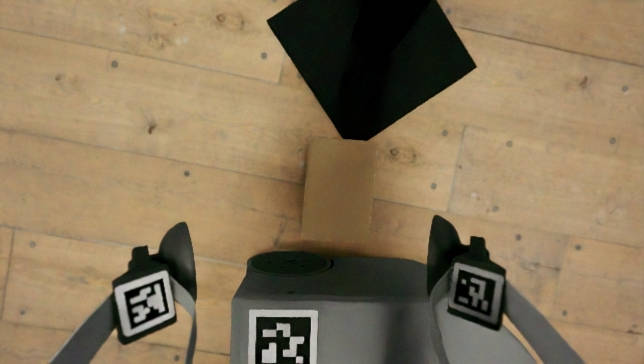

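Emit:
execute_actions([
  {"r1":{"joints":{"lift_m":0.16}}},
], cameras=["r1_head_camera","r1_wrist_camera"])

Scene clock: 149.20 s.
r1.base_odometry: x=+0.829 y=-1.026 heading=+1.569 (m, m, rad; r1's odometry frame)
r1.turned_by_wheels: +0.000 (rad since the last result)
r1.turned_by_imu: -0.001 (rad since the last result)
r1.base_tilt: forward=+0.8 right=-0.5 (deg)
r1.lidar_m: 1.43 2.34 1.90 1.88 2.07 2.26 2.24 2.44 0.45 0.43 3.17 1.43
r1.head_depth_mm: 2170 462 620 1468 1333 1223 1131 / 2132 1790 1648 927 1321 1229 1142 / 2129 1830 1639 1471 1308 - - / 2136 1820 1621 1450 1328 1224 - / 2111 1822 1619 1454 1316 1201 1121 / 2096 1815 1606 1453 1320 1199 1112 / 2094 1826 1610 1464 1318 1209 1109
r1.base_status: not commanded
r1.joint_positions: lift_m=+0.189 arm_m=+0.100 wrist_yaw_rad=+0.040 wrist_pitch_rad=-1.509 wrist_roll_rad=+0.002 gripper_m=+0.120 head_pan_rad=-1.307 head_tilt_rad=-1.087
r1.joint_status: lift_m contact_stop (moved -0.212 of -0.240)
r1.on_its_own: wrist_yaw_rad is held at +0.043, not at your +0.000, by its stall guard, which is not easing now; lift_m is slack since a contact_stop, until your next command for it (your +0.160 is given up)
r1.motor_effort: left_wheel=-3(5) right_wheel=+2(11) lift_m=+18(21) arm_m=+6(5) wrist_yaw_rad=+3(7) wrist_pitch_rad=+4(12) wrist_roll_rad=-4(6) gripper_m=-1(12) head_pan_rad=+3(2) head_tilt_rad=-7(7) (%)
r1.hand_pose: x=-0.0220 y=-0.2363 z=+0.0700 quat_wxyz=(+0.524, +0.494, -0.505, -0.475) (m; r1's base frame)
r1.wrist_depth_mm: 212 213 217 218 212 215 228 / 214 217 219 220 150 228 230 / 217 218 221 151 155 228 232 / 219 220 223 153 163 232 234 / 221 223 225 161 170 235 238 / 223 223 229 230 233 238 240 / 226 229 230 234 237 239 242
r2.base_odometry: x=+0.000 y=+0.000 heading=+0.000 (m, m, rad; r2's odometry frame)
r2.turned_by_wheels: +0.000 (rad since the last result)
r2.turned_by_imu: -0.001 (rad since the last result)
r2.base_tilt: forward=+0.6 right=-0.2 (deg)
r2.lidar_m: 4.00 1.32 1.48 3.46 1.61 0.86 0.72 0.72 0.81 1.32 3.48 3.92
r2.head_depth_mm: 3567 3652 3909 1863 1388 1880 1521 / 3774 3874 - 1844 2494 2043 1533 / 3903 - - 1804 2592 1997 1585 / - - - 1686 2728 1866 1579 / - - - 1767 2717 1863 1573 / - - - 2058 2677 1921 1559 / - - - 2254 2690 1949 1551
r2.base_status: not commanded
r2.joint_positions: lift_m=+0.598 arm_m=+0.001 wrist_yaw_rad=+3.025 wrist_pitch_rad=-0.504 wrist_roll_rad=+0.016 gripper_m=+0.037 head_pan_rad=+0.793 head_tilt_rad=-0.296
r2.joint_status: not commanded
r2.motor_effort: left_wheel=+1(0) right_wheel=-1(1) lift_m=+21(21) arm_m=+1(0) wrist_yaw_rad=+1(0) wrist_pitch_rad=+5(5) wrist_roll_rad=+0(0) gripper_m=+0(1) head_pan_rad=+6(5) head_tilt_rad=-1(1) (%)
r2.hand_pose: x=+0.0036 y=+0.0655 z=+0.5922 quat_wxyz=(+0.217, +0.699, +0.134, +0.668) (m; r2's base frame)
r2.wrist_depth_mm: - - - - - - - / - - - - - - - / - - - - - - - / - - - - - - - / 998 979 - 967 986 935 915 / 852 862 - 843 - 822 830 / 782 768 725 750 714 717 702
pictures: r1_head_camera (sideways: a quarter turn clockwise sets it upright), r1_wrist_camera
Images, in order (width x height): r1_head_camera 896x504, r1_wrist_camera 644x364.

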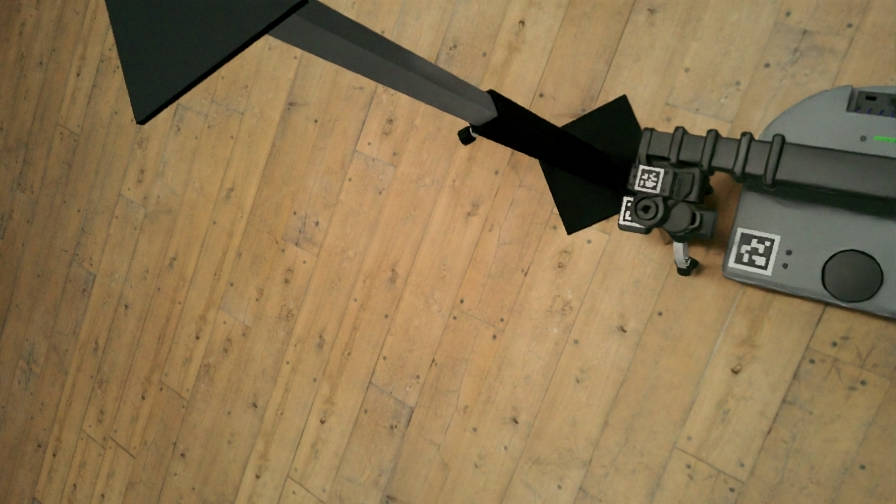

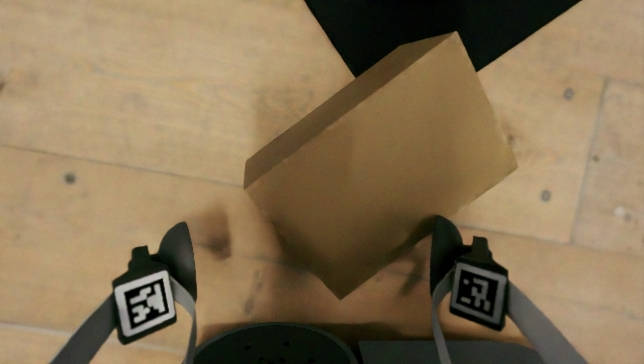

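Emit:
execute_actions([
  {"r1":{"base":{"translate_m":-0.03},"joints":{"lift_m":0.19,"arm_m":0.13,"gripper_m":0.0}}},
], cameras=["r1_wrist_camera"])

Scene clock: 158.47 s.
r1.base_odometry: x=+0.829 y=-1.056 heading=+1.568 (m, m, rad; r1's odometry frame)
r1.turned_by_wheels: +0.000 (rad since the last result)
r1.turned_by_imu: -0.001 (rad since the last result)
r1.base_tilt: forward=+0.8 right=-0.5 (deg)
r1.lidar_m: 1.46 2.35 1.91 1.89 2.07 2.23 2.21 2.41 2.91 0.43 3.16 1.46
r1.head_depth_mm: 2158 455 627 1477 1333 1230 1138 / 2158 470 1632 914 1340 1226 1140 / 2130 1819 1646 1475 1296 - - / 2121 1850 1638 1479 1330 1218 - / 2092 1822 1624 1462 1328 1211 1118 / 2102 1836 1622 1452 1320 1207 1114 / 2084 1799 1601 1451 1311 1201 1110
r1.base_status: done
r1.joint_positions: lift_m=+0.190 arm_m=+0.129 wrist_yaw_rad=+0.040 wrist_pitch_rad=-1.568 wrist_roll_rad=+0.002 gripper_m=+0.001 head_pan_rad=-1.307 head_tilt_rad=-1.087
r1.joint_status: all done
r1.on_its_own: wrist_yaw_rad is held at +0.043, not at your +0.000, by its stall guard, which is not easing now
r1.motor_effort: left_wheel=-4(8) right_wheel=+5(6) lift_m=+18(21) arm_m=+10(9) wrist_yaw_rad=+4(4) wrist_pitch_rad=+27(27) wrist_roll_rad=-4(4) gripper_m=-17(94) head_pan_rad=+2(2) head_tilt_rad=-8(8) (%)
r1.hand_pose: x=-0.0226 y=-0.2509 z=+0.0724 quat_wxyz=(+0.510, +0.508, -0.491, -0.490) (m; r1's base frame)
r1.wrist_depth_mm: 206 208 210 204 203 208 221 / 209 211 215 152 142 136 227 / 214 216 216 136 131 148 231 / 219 221 223 136 158 233 236 / 224 227 228 170 233 237 241 / 229 230 231 238 240 242 246 / 233 235 238 240 244 248 252
r2.base_odometry: x=+0.000 y=+0.000 heading=+0.000 (m, m, rad; r2's odometry frame)
r2.turned_by_wheels: +0.000 (rad since the last result)
r2.turned_by_imu: +0.000 (rad since the last result)
r2.base_tilt: forward=+0.7 right=+0.0 (deg)
r2.lidar_m: 4.01 1.32 1.48 3.44 1.60 0.86 0.72 0.72 0.81 1.32 3.50 3.91
r2.head_depth_mm: 3638 3717 3910 1853 1379 1897 1513 / 3760 3908 - 1833 2508 2024 1545 / 3927 - - 1806 2631 2027 1585 / - - - 1693 2722 1854 1573 / - - - 1767 2687 1873 1554 / - - - 2065 2665 1945 1554 / - - - 2258 2709 1947 1548
r2.base_status: not commanded
r2.joint_positions: lift_m=+0.598 arm_m=+0.001 wrist_yaw_rad=+3.025 wrist_pitch_rad=-0.504 wrist_roll_rad=+0.016 gripper_m=+0.037 head_pan_rad=+0.793 head_tilt_rad=-0.296
r2.joint_status: not commanded
r2.motor_effort: left_wheel=+1(1) right_wheel=+0(1) lift_m=+21(21) arm_m=+0(0) wrist_yaw_rad=+1(0) wrist_pitch_rad=+5(4) wrist_roll_rad=+0(1) gripper_m=+1(1) head_pan_rad=+4(5) head_tilt_rad=-1(2) (%)
r2.hand_pose: x=+0.0036 y=+0.0655 z=+0.5922 quat_wxyz=(+0.217, +0.699, +0.134, +0.668) (m; r2's base frame)
r2.wrist_depth_mm: - - - - - - - / - - - - - - - / - - - - - - - / - - - - - - - / 969 992 - 958 997 943 914 / 883 856 - 812 - 835 804 / 768 730 741 749 713 722 723
pictures: r1_wrist_camera
Images, in order (width x height): r1_wrist_camera 644x364.

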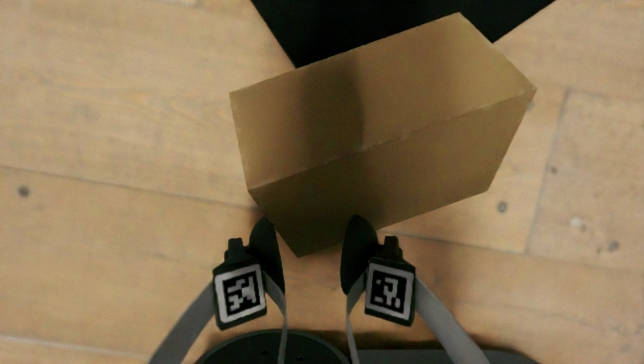

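Emit:
execute_actions([
  {"r1":{"joints":{"gripper_m":0.12,"lift_m":0.3}}},
], cameras=[])

Emit:
execute_actions([
  {"r1":{"joints":{"wrist_roll_rad":1.24,"arm_m":0.18,"wrist_pitch_rad":-1.55}}},
], cameras=["r1_wrist_camera"])

Scene clock: 168.20 s.
r1.base_odometry: x=+0.829 y=-1.056 heading=+1.569 (m, m, rad; r1's odometry frame)
r1.turned_by_wheels: +0.000 (rad since the last result)
r1.turned_by_imu: -0.001 (rad since the last result)
r1.base_tilt: forward=+0.9 right=-0.6 (deg)
r1.lidar_m: 1.46 2.36 1.91 1.89 2.07 2.22 2.21 2.41 2.91 0.42 3.18 1.46
r1.head_depth_mm: 2169 455 625 1476 1340 1225 1128 / 2148 470 1612 914 1331 1217 1141 / 2120 1834 1646 1470 1176 1205 - / 2134 1849 1631 1461 1331 1228 - / 2090 1831 1626 1443 1327 1212 1124 / 2086 1835 1609 1451 1315 1205 1110 / 2093 1836 1621 1441 1324 1201 1107
r1.base_status: not commanded
r1.joint_positions: lift_m=+0.300 arm_m=+0.130 wrist_yaw_rad=+0.041 wrist_pitch_rad=-1.503 wrist_roll_rad=+0.002 gripper_m=+0.120 head_pan_rad=-1.307 head_tilt_rad=-1.087
r1.joint_status: all done
r1.on_its_own: wrist_yaw_rad is held at +0.043, not at your +0.000, by its stall guard, which is not easing now
r1.motor_effort: left_wheel=-4(4) right_wheel=+3(4) lift_m=+22(21) arm_m=+7(10) wrist_yaw_rad=+2(4) wrist_pitch_rad=+2(27) wrist_roll_rad=-3(4) gripper_m=-1(80) head_pan_rad=+3(3) head_tilt_rad=-7(8) (%)
r1.hand_pose: x=-0.0219 y=-0.2677 z=+0.1812 quat_wxyz=(+0.526, +0.493, -0.507, -0.473) (m; r1's base frame)
r1.wrist_depth_mm: 315 320 320 312 319 333 338 / 319 320 323 319 323 337 338 / 322 324 327 321 274 342 342 / 323 327 328 270 274 345 348 / 324 329 333 338 344 347 350 / 332 333 339 340 346 351 354 / 332 338 342 - - 356 360
r2.base_odometry: x=+0.000 y=+0.000 heading=+0.000 (m, m, rad; r2's odometry frame)
r2.turned_by_wheels: +0.000 (rad since the last result)
r2.turned_by_imu: -0.001 (rad since the last result)
r2.base_tilt: forward=+0.7 right=-0.3 (deg)
r2.lidar_m: 4.00 1.32 1.48 3.47 1.61 0.86 0.72 0.72 0.81 1.32 3.49 3.93
r2.head_depth_mm: 3557 3664 3776 1872 1381 1881 1514 / 3737 - - 1837 2532 2033 1539 / 3851 - - 1810 2587 2034 1587 / - - - 1695 2774 1859 1571 / - - - 1750 2704 1862 1569 / - - - 2055 2692 1920 1557 / - - - 2249 2672 1960 1560
r2.base_status: not commanded
r2.joint_positions: lift_m=+0.598 arm_m=+0.001 wrist_yaw_rad=+3.025 wrist_pitch_rad=-0.504 wrist_roll_rad=+0.016 gripper_m=+0.037 head_pan_rad=+0.793 head_tilt_rad=-0.296
r2.joint_status: not commanded
r2.motor_effort: left_wheel=+1(1) right_wheel=-1(1) lift_m=+21(21) arm_m=+0(0) wrist_yaw_rad=+0(0) wrist_pitch_rad=+5(5) wrist_roll_rad=+0(0) gripper_m=-1(1) head_pan_rad=+6(5) head_tilt_rad=-1(1) (%)
r2.hand_pose: x=+0.0036 y=+0.0655 z=+0.5922 quat_wxyz=(+0.217, +0.699, +0.134, +0.668) (m; r2's base frame)
r2.wrist_depth_mm: - - - - - - - / - - - - - - - / - - - - - - - / - - - - - - - / - 993 - 983 965 942 901 / 885 870 - 826 - 812 805 / 754 757 742 740 739 727 706
pictures: none
No camera images: the call's "cameras" was empty. Leave "cameras" out to get every camera's image.

Scene clock: 169.67 s.
r1.base_odometry: x=+0.829 y=-1.056 heading=+1.569 (m, m, rad; r1's odometry frame)
r1.turned_by_wheels: +0.000 (rad since the last result)
r1.turned_by_imu: +0.000 (rad since the last result)
r1.base_tilt: forward=+0.9 right=-0.6 (deg)
r1.lidar_m: 1.46 2.36 1.91 1.89 2.07 2.23 2.21 2.41 2.91 0.43 3.17 1.46
r1.head_depth_mm: 2136 455 626 1477 1335 1230 1123 / 2123 470 1624 914 1357 1232 1147 / 2130 1812 1644 1478 1316 1197 - / 2097 1845 1625 1468 1321 1231 - / 2116 1852 1626 1457 1329 1205 1125 / 2114 1834 1607 1449 1317 1215 1110 / 2088 1812 1636 1451 1318 1209 1115
r1.base_status: not commanded
r1.joint_positions: lift_m=+0.300 arm_m=+0.180 wrist_yaw_rad=+0.041 wrist_pitch_rad=-1.542 wrist_roll_rad=+1.235 gripper_m=+0.120 head_pan_rad=-1.307 head_tilt_rad=-1.087
r1.joint_status: all done
r1.on_its_own: wrist_yaw_rad is held at +0.043, not at your +0.000, by its stall guard, which is not easing now
r1.motor_effort: left_wheel=-4(4) right_wheel=+2(3) lift_m=+22(22) arm_m=+6(6) wrist_yaw_rad=+2(2) wrist_pitch_rad=-3(3) wrist_roll_rad=+4(4) gripper_m=-1(0) head_pan_rad=+2(2) head_tilt_rad=-7(7) (%)
r1.hand_pose: x=-0.0223 y=-0.3075 z=+0.1816 quat_wxyz=(+0.134, +0.131, -0.704, -0.685) (m; r1's base frame)
r1.wrist_depth_mm: 129 303 304 312 317 318 318 / 124 169 312 313 324 323 - / 327 319 317 262 332 330 - / 333 323 326 265 336 - - / 339 338 337 343 342 - - / 344 343 350 350 347 - - / 356 355 353 358 352 - -
r2.base_odometry: x=+0.000 y=+0.000 heading=+0.000 (m, m, rad; r2's odometry frame)
r2.turned_by_wheels: +0.000 (rad since the last result)
r2.turned_by_imu: +0.000 (rad since the last result)
r2.base_tilt: forward=+0.7 right=+0.0 (deg)
r2.lidar_m: 4.01 1.32 1.48 3.44 1.60 0.86 0.72 0.72 0.81 1.32 3.49 3.91
r2.head_depth_mm: 3539 3736 3956 1887 1376 1897 1520 / 3775 3892 - 1817 2511 2009 1548 / 3911 - - 1819 2599 2007 1581 / - - - 1697 2757 1874 1585 / - - - 1759 2746 1852 1559 / - - - 2070 2716 1927 1547 / - - - 2266 2654 1966 1554
r2.base_status: not commanded
r2.joint_positions: lift_m=+0.598 arm_m=+0.001 wrist_yaw_rad=+3.025 wrist_pitch_rad=-0.504 wrist_roll_rad=+0.016 gripper_m=+0.037 head_pan_rad=+0.793 head_tilt_rad=-0.296
r2.joint_status: not commanded
r2.motor_effort: left_wheel=+0(1) right_wheel=-1(1) lift_m=+21(21) arm_m=+0(0) wrist_yaw_rad=+1(1) wrist_pitch_rad=+5(4) wrist_roll_rad=+1(0) gripper_m=-2(1) head_pan_rad=+5(4) head_tilt_rad=-1(1) (%)
r2.hand_pose: x=+0.0036 y=+0.0655 z=+0.5922 quat_wxyz=(+0.217, +0.699, +0.134, +0.668) (m; r2's base frame)
r2.wrist_depth_mm: - - - - - - - / - - - - - - - / - - - - - - - / - - - - - - - / - - - 969 997 938 925 / 871 843 - 823 - 859 818 / 768 758 756 755 729 724 717
pictures: r1_wrist_camera
Images, in order (width x height): r1_wrist_camera 644x364.

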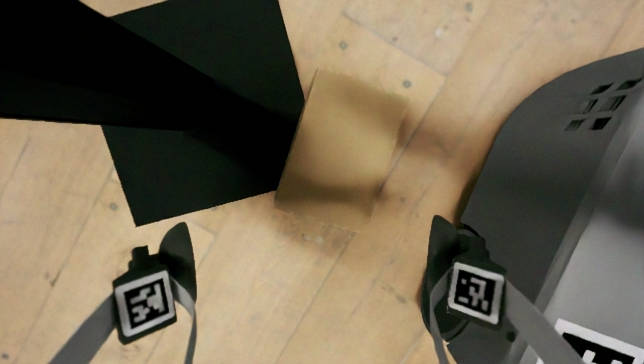

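Emit:
execute_actions([
  {"r1":{"joints":{"lift_m":0.19}}},
], cameras=[])

Emit:
execute_actions([
  {"r1":{"joints":{"gripper_m":0.0}}},
], cameras=["r1_wrist_camera"])

Scene clock: 180.97 s.
r1.base_odometry: x=+0.829 y=-1.056 heading=+1.569 (m, m, rad; r1's odometry frame)
r1.turned_by_wheels: +0.000 (rad since the last result)
r1.turned_by_imu: -0.001 (rad since the last result)
r1.base_tilt: forward=+0.8 right=-0.6 (deg)
r1.lidar_m: 1.46 2.35 1.91 1.89 2.07 2.22 2.21 2.42 2.91 0.43 3.17 1.46
r1.head_depth_mm: 2174 454 625 1491 1338 1224 1128 / 2120 470 1621 911 1333 1228 1140 / 2121 1826 1621 1470 1222 1200 - / 2101 1855 1634 1474 1333 1231 - / 2101 1845 1623 1461 1328 1214 1118 / 2091 1840 1624 1444 1329 1204 1123 / 2080 1804 1613 1451 1324 1201 1112
r1.base_status: not commanded
r1.joint_positions: lift_m=+0.190 arm_m=+0.180 wrist_yaw_rad=+0.041 wrist_pitch_rad=-1.542 wrist_roll_rad=+1.235 gripper_m=+0.120 head_pan_rad=-1.307 head_tilt_rad=-1.087
r1.joint_status: all done
r1.on_its_own: wrist_yaw_rad is held at +0.043, not at your +0.000, by its stall guard, which is not easing now
r1.motor_effort: left_wheel=-3(4) right_wheel=+2(2) lift_m=+14(19) arm_m=+6(6) wrist_yaw_rad=+2(2) wrist_pitch_rad=-3(3) wrist_roll_rad=+4(4) gripper_m=-1(1) head_pan_rad=+3(2) head_tilt_rad=-8(7) (%)
r1.hand_pose: x=-0.0223 y=-0.3075 z=+0.0721 quat_wxyz=(+0.134, +0.131, -0.704, -0.685) (m; r1's base frame)
r1.wrist_depth_mm: 129 202 203 210 213 215 216 / 124 170 208 153 157 218 219 / 211 211 212 154 160 223 224 / 216 215 216 156 162 226 - / 218 220 220 159 165 231 - / 234 234 235 235 236 - - / 237 240 239 241 241 - -
r2.base_odometry: x=+0.000 y=+0.000 heading=+0.000 (m, m, rad; r2's odometry frame)
r2.turned_by_wheels: +0.000 (rad since the last result)
r2.turned_by_imu: -0.001 (rad since the last result)
r2.base_tilt: forward=+0.7 right=-0.3 (deg)
r2.lidar_m: 4.02 1.31 1.48 3.44 1.61 0.86 0.72 0.72 0.81 1.32 3.48 3.93
r2.head_depth_mm: 3546 3711 3903 1853 1382 1883 1522 / 3735 3909 - 1838 2507 2052 1540 / 3997 - - 1817 2576 1991 1578 / - - - 1684 2709 1847 1581 / - - - 1758 2709 1841 1573 / - - - 2074 2691 1908 1551 / - - - 2273 2659 1948 1538
r2.base_status: not commanded
r2.joint_positions: lift_m=+0.598 arm_m=+0.001 wrist_yaw_rad=+3.025 wrist_pitch_rad=-0.504 wrist_roll_rad=+0.016 gripper_m=+0.037 head_pan_rad=+0.793 head_tilt_rad=-0.296
r2.joint_status: not commanded
r2.motor_effort: left_wheel=+1(1) right_wheel=+0(1) lift_m=+21(21) arm_m=+0(0) wrist_yaw_rad=+0(1) wrist_pitch_rad=+5(4) wrist_roll_rad=+0(0) gripper_m=+0(1) head_pan_rad=+4(4) head_tilt_rad=-1(1) (%)
r2.hand_pose: x=+0.0036 y=+0.0655 z=+0.5922 quat_wxyz=(+0.217, +0.699, +0.134, +0.668) (m; r2's base frame)
r2.wrist_depth_mm: - - - - - - - / - - - - - - - / - - - - - - - / - - - - - - - / - - - 955 996 943 925 / 872 895 - 840 - 844 798 / 760 769 739 738 742 712 720
pictures: none
No camera images: the call's "cameras" was empty. Leave "cameras" out to get every camera's image.

Scene clock: 182.67 s.
r1.base_odometry: x=+0.829 y=-1.056 heading=+1.569 (m, m, rad; r1's odometry frame)
r1.turned_by_wheels: +0.000 (rad since the last result)
r1.turned_by_imu: +0.000 (rad since the last result)
r1.base_tilt: forward=+0.7 right=-0.6 (deg)
r1.lidar_m: 1.46 2.35 1.90 1.89 2.07 2.23 2.20 2.41 2.91 0.43 3.17 1.46
r1.head_depth_mm: 2165 456 627 1480 1341 1228 1128 / 2129 470 1638 914 1336 1215 1137 / 2118 1822 1634 1475 1229 1191 - / 2130 1847 1629 1462 1320 1224 - / 2090 1813 1633 1466 1325 1217 1128 / 2080 1831 1617 1447 1315 1212 1114 / 2093 1817 1623 1451 1318 1203 1114
r1.base_status: not commanded
r1.joint_positions: lift_m=+0.190 arm_m=+0.180 wrist_yaw_rad=+0.041 wrist_pitch_rad=-1.578 wrist_roll_rad=+1.237 gripper_m=+0.002 head_pan_rad=-1.307 head_tilt_rad=-1.087
r1.joint_status: all done
r1.on_its_own: wrist_yaw_rad is held at +0.043, not at your +0.000, by its stall guard, which is not easing now
r1.motor_effort: left_wheel=-3(3) right_wheel=+0(2) lift_m=+14(14) arm_m=+6(7) wrist_yaw_rad=+2(2) wrist_pitch_rad=+11(13) wrist_roll_rad=+2(4) gripper_m=-32(98) head_pan_rad=+4(2) head_tilt_rad=-7(7) (%)
r1.hand_pose: x=-0.0227 y=-0.2983 z=+0.0729 quat_wxyz=(+0.131, +0.132, -0.692, -0.698) (m; r1's base frame)
r1.wrist_depth_mm: 140 198 202 145 213 219 221 / 139 187 206 147 158 223 224 / 206 207 210 150 164 226 - / 209 213 212 155 171 231 - / 215 218 217 163 235 238 - / 229 231 236 237 - - - / 234 237 241 244 247 - -
r2.base_odometry: x=+0.000 y=+0.000 heading=+0.000 (m, m, rad; r2's odometry frame)
r2.turned_by_wheels: +0.000 (rad since the last result)
r2.turned_by_imu: +0.000 (rad since the last result)
r2.base_tilt: forward=+0.6 right=-0.2 (deg)
r2.lidar_m: 4.01 1.32 1.47 3.44 1.60 0.86 0.72 0.72 0.81 1.32 3.49 3.91
r2.head_depth_mm: 3660 3759 3820 1887 1377 1896 1526 / 3780 3938 - 1837 2490 2019 1542 / 3871 - - 1811 2646 1998 1590 / - - - 1708 2714 1864 1583 / - - - 1763 2718 1863 1563 / - - - 2074 2680 1933 1554 / - - - 2262 2644 1957 1554
r2.base_status: not commanded
r2.joint_positions: lift_m=+0.598 arm_m=+0.001 wrist_yaw_rad=+3.025 wrist_pitch_rad=-0.504 wrist_roll_rad=+0.016 gripper_m=+0.037 head_pan_rad=+0.793 head_tilt_rad=-0.296
r2.joint_status: not commanded
r2.motor_effort: left_wheel=+1(1) right_wheel=-1(1) lift_m=+21(21) arm_m=+0(0) wrist_yaw_rad=+1(0) wrist_pitch_rad=+5(4) wrist_roll_rad=+0(0) gripper_m=+1(0) head_pan_rad=+4(4) head_tilt_rad=-1(1) (%)
r2.hand_pose: x=+0.0036 y=+0.0655 z=+0.5922 quat_wxyz=(+0.217, +0.699, +0.134, +0.668) (m; r2's base frame)
r2.wrist_depth_mm: - - - - - - - / - - - - - - - / - - - - - - - / - - - - - - - / - 993 - 979 972 946 930 / 869 854 - 825 - 816 822 / 786 758 733 742 726 717 710
pictures: r1_wrist_camera
Images, in order (width x height): r1_wrist_camera 644x364.

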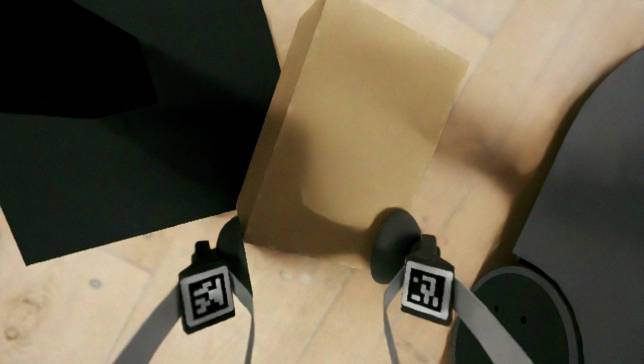

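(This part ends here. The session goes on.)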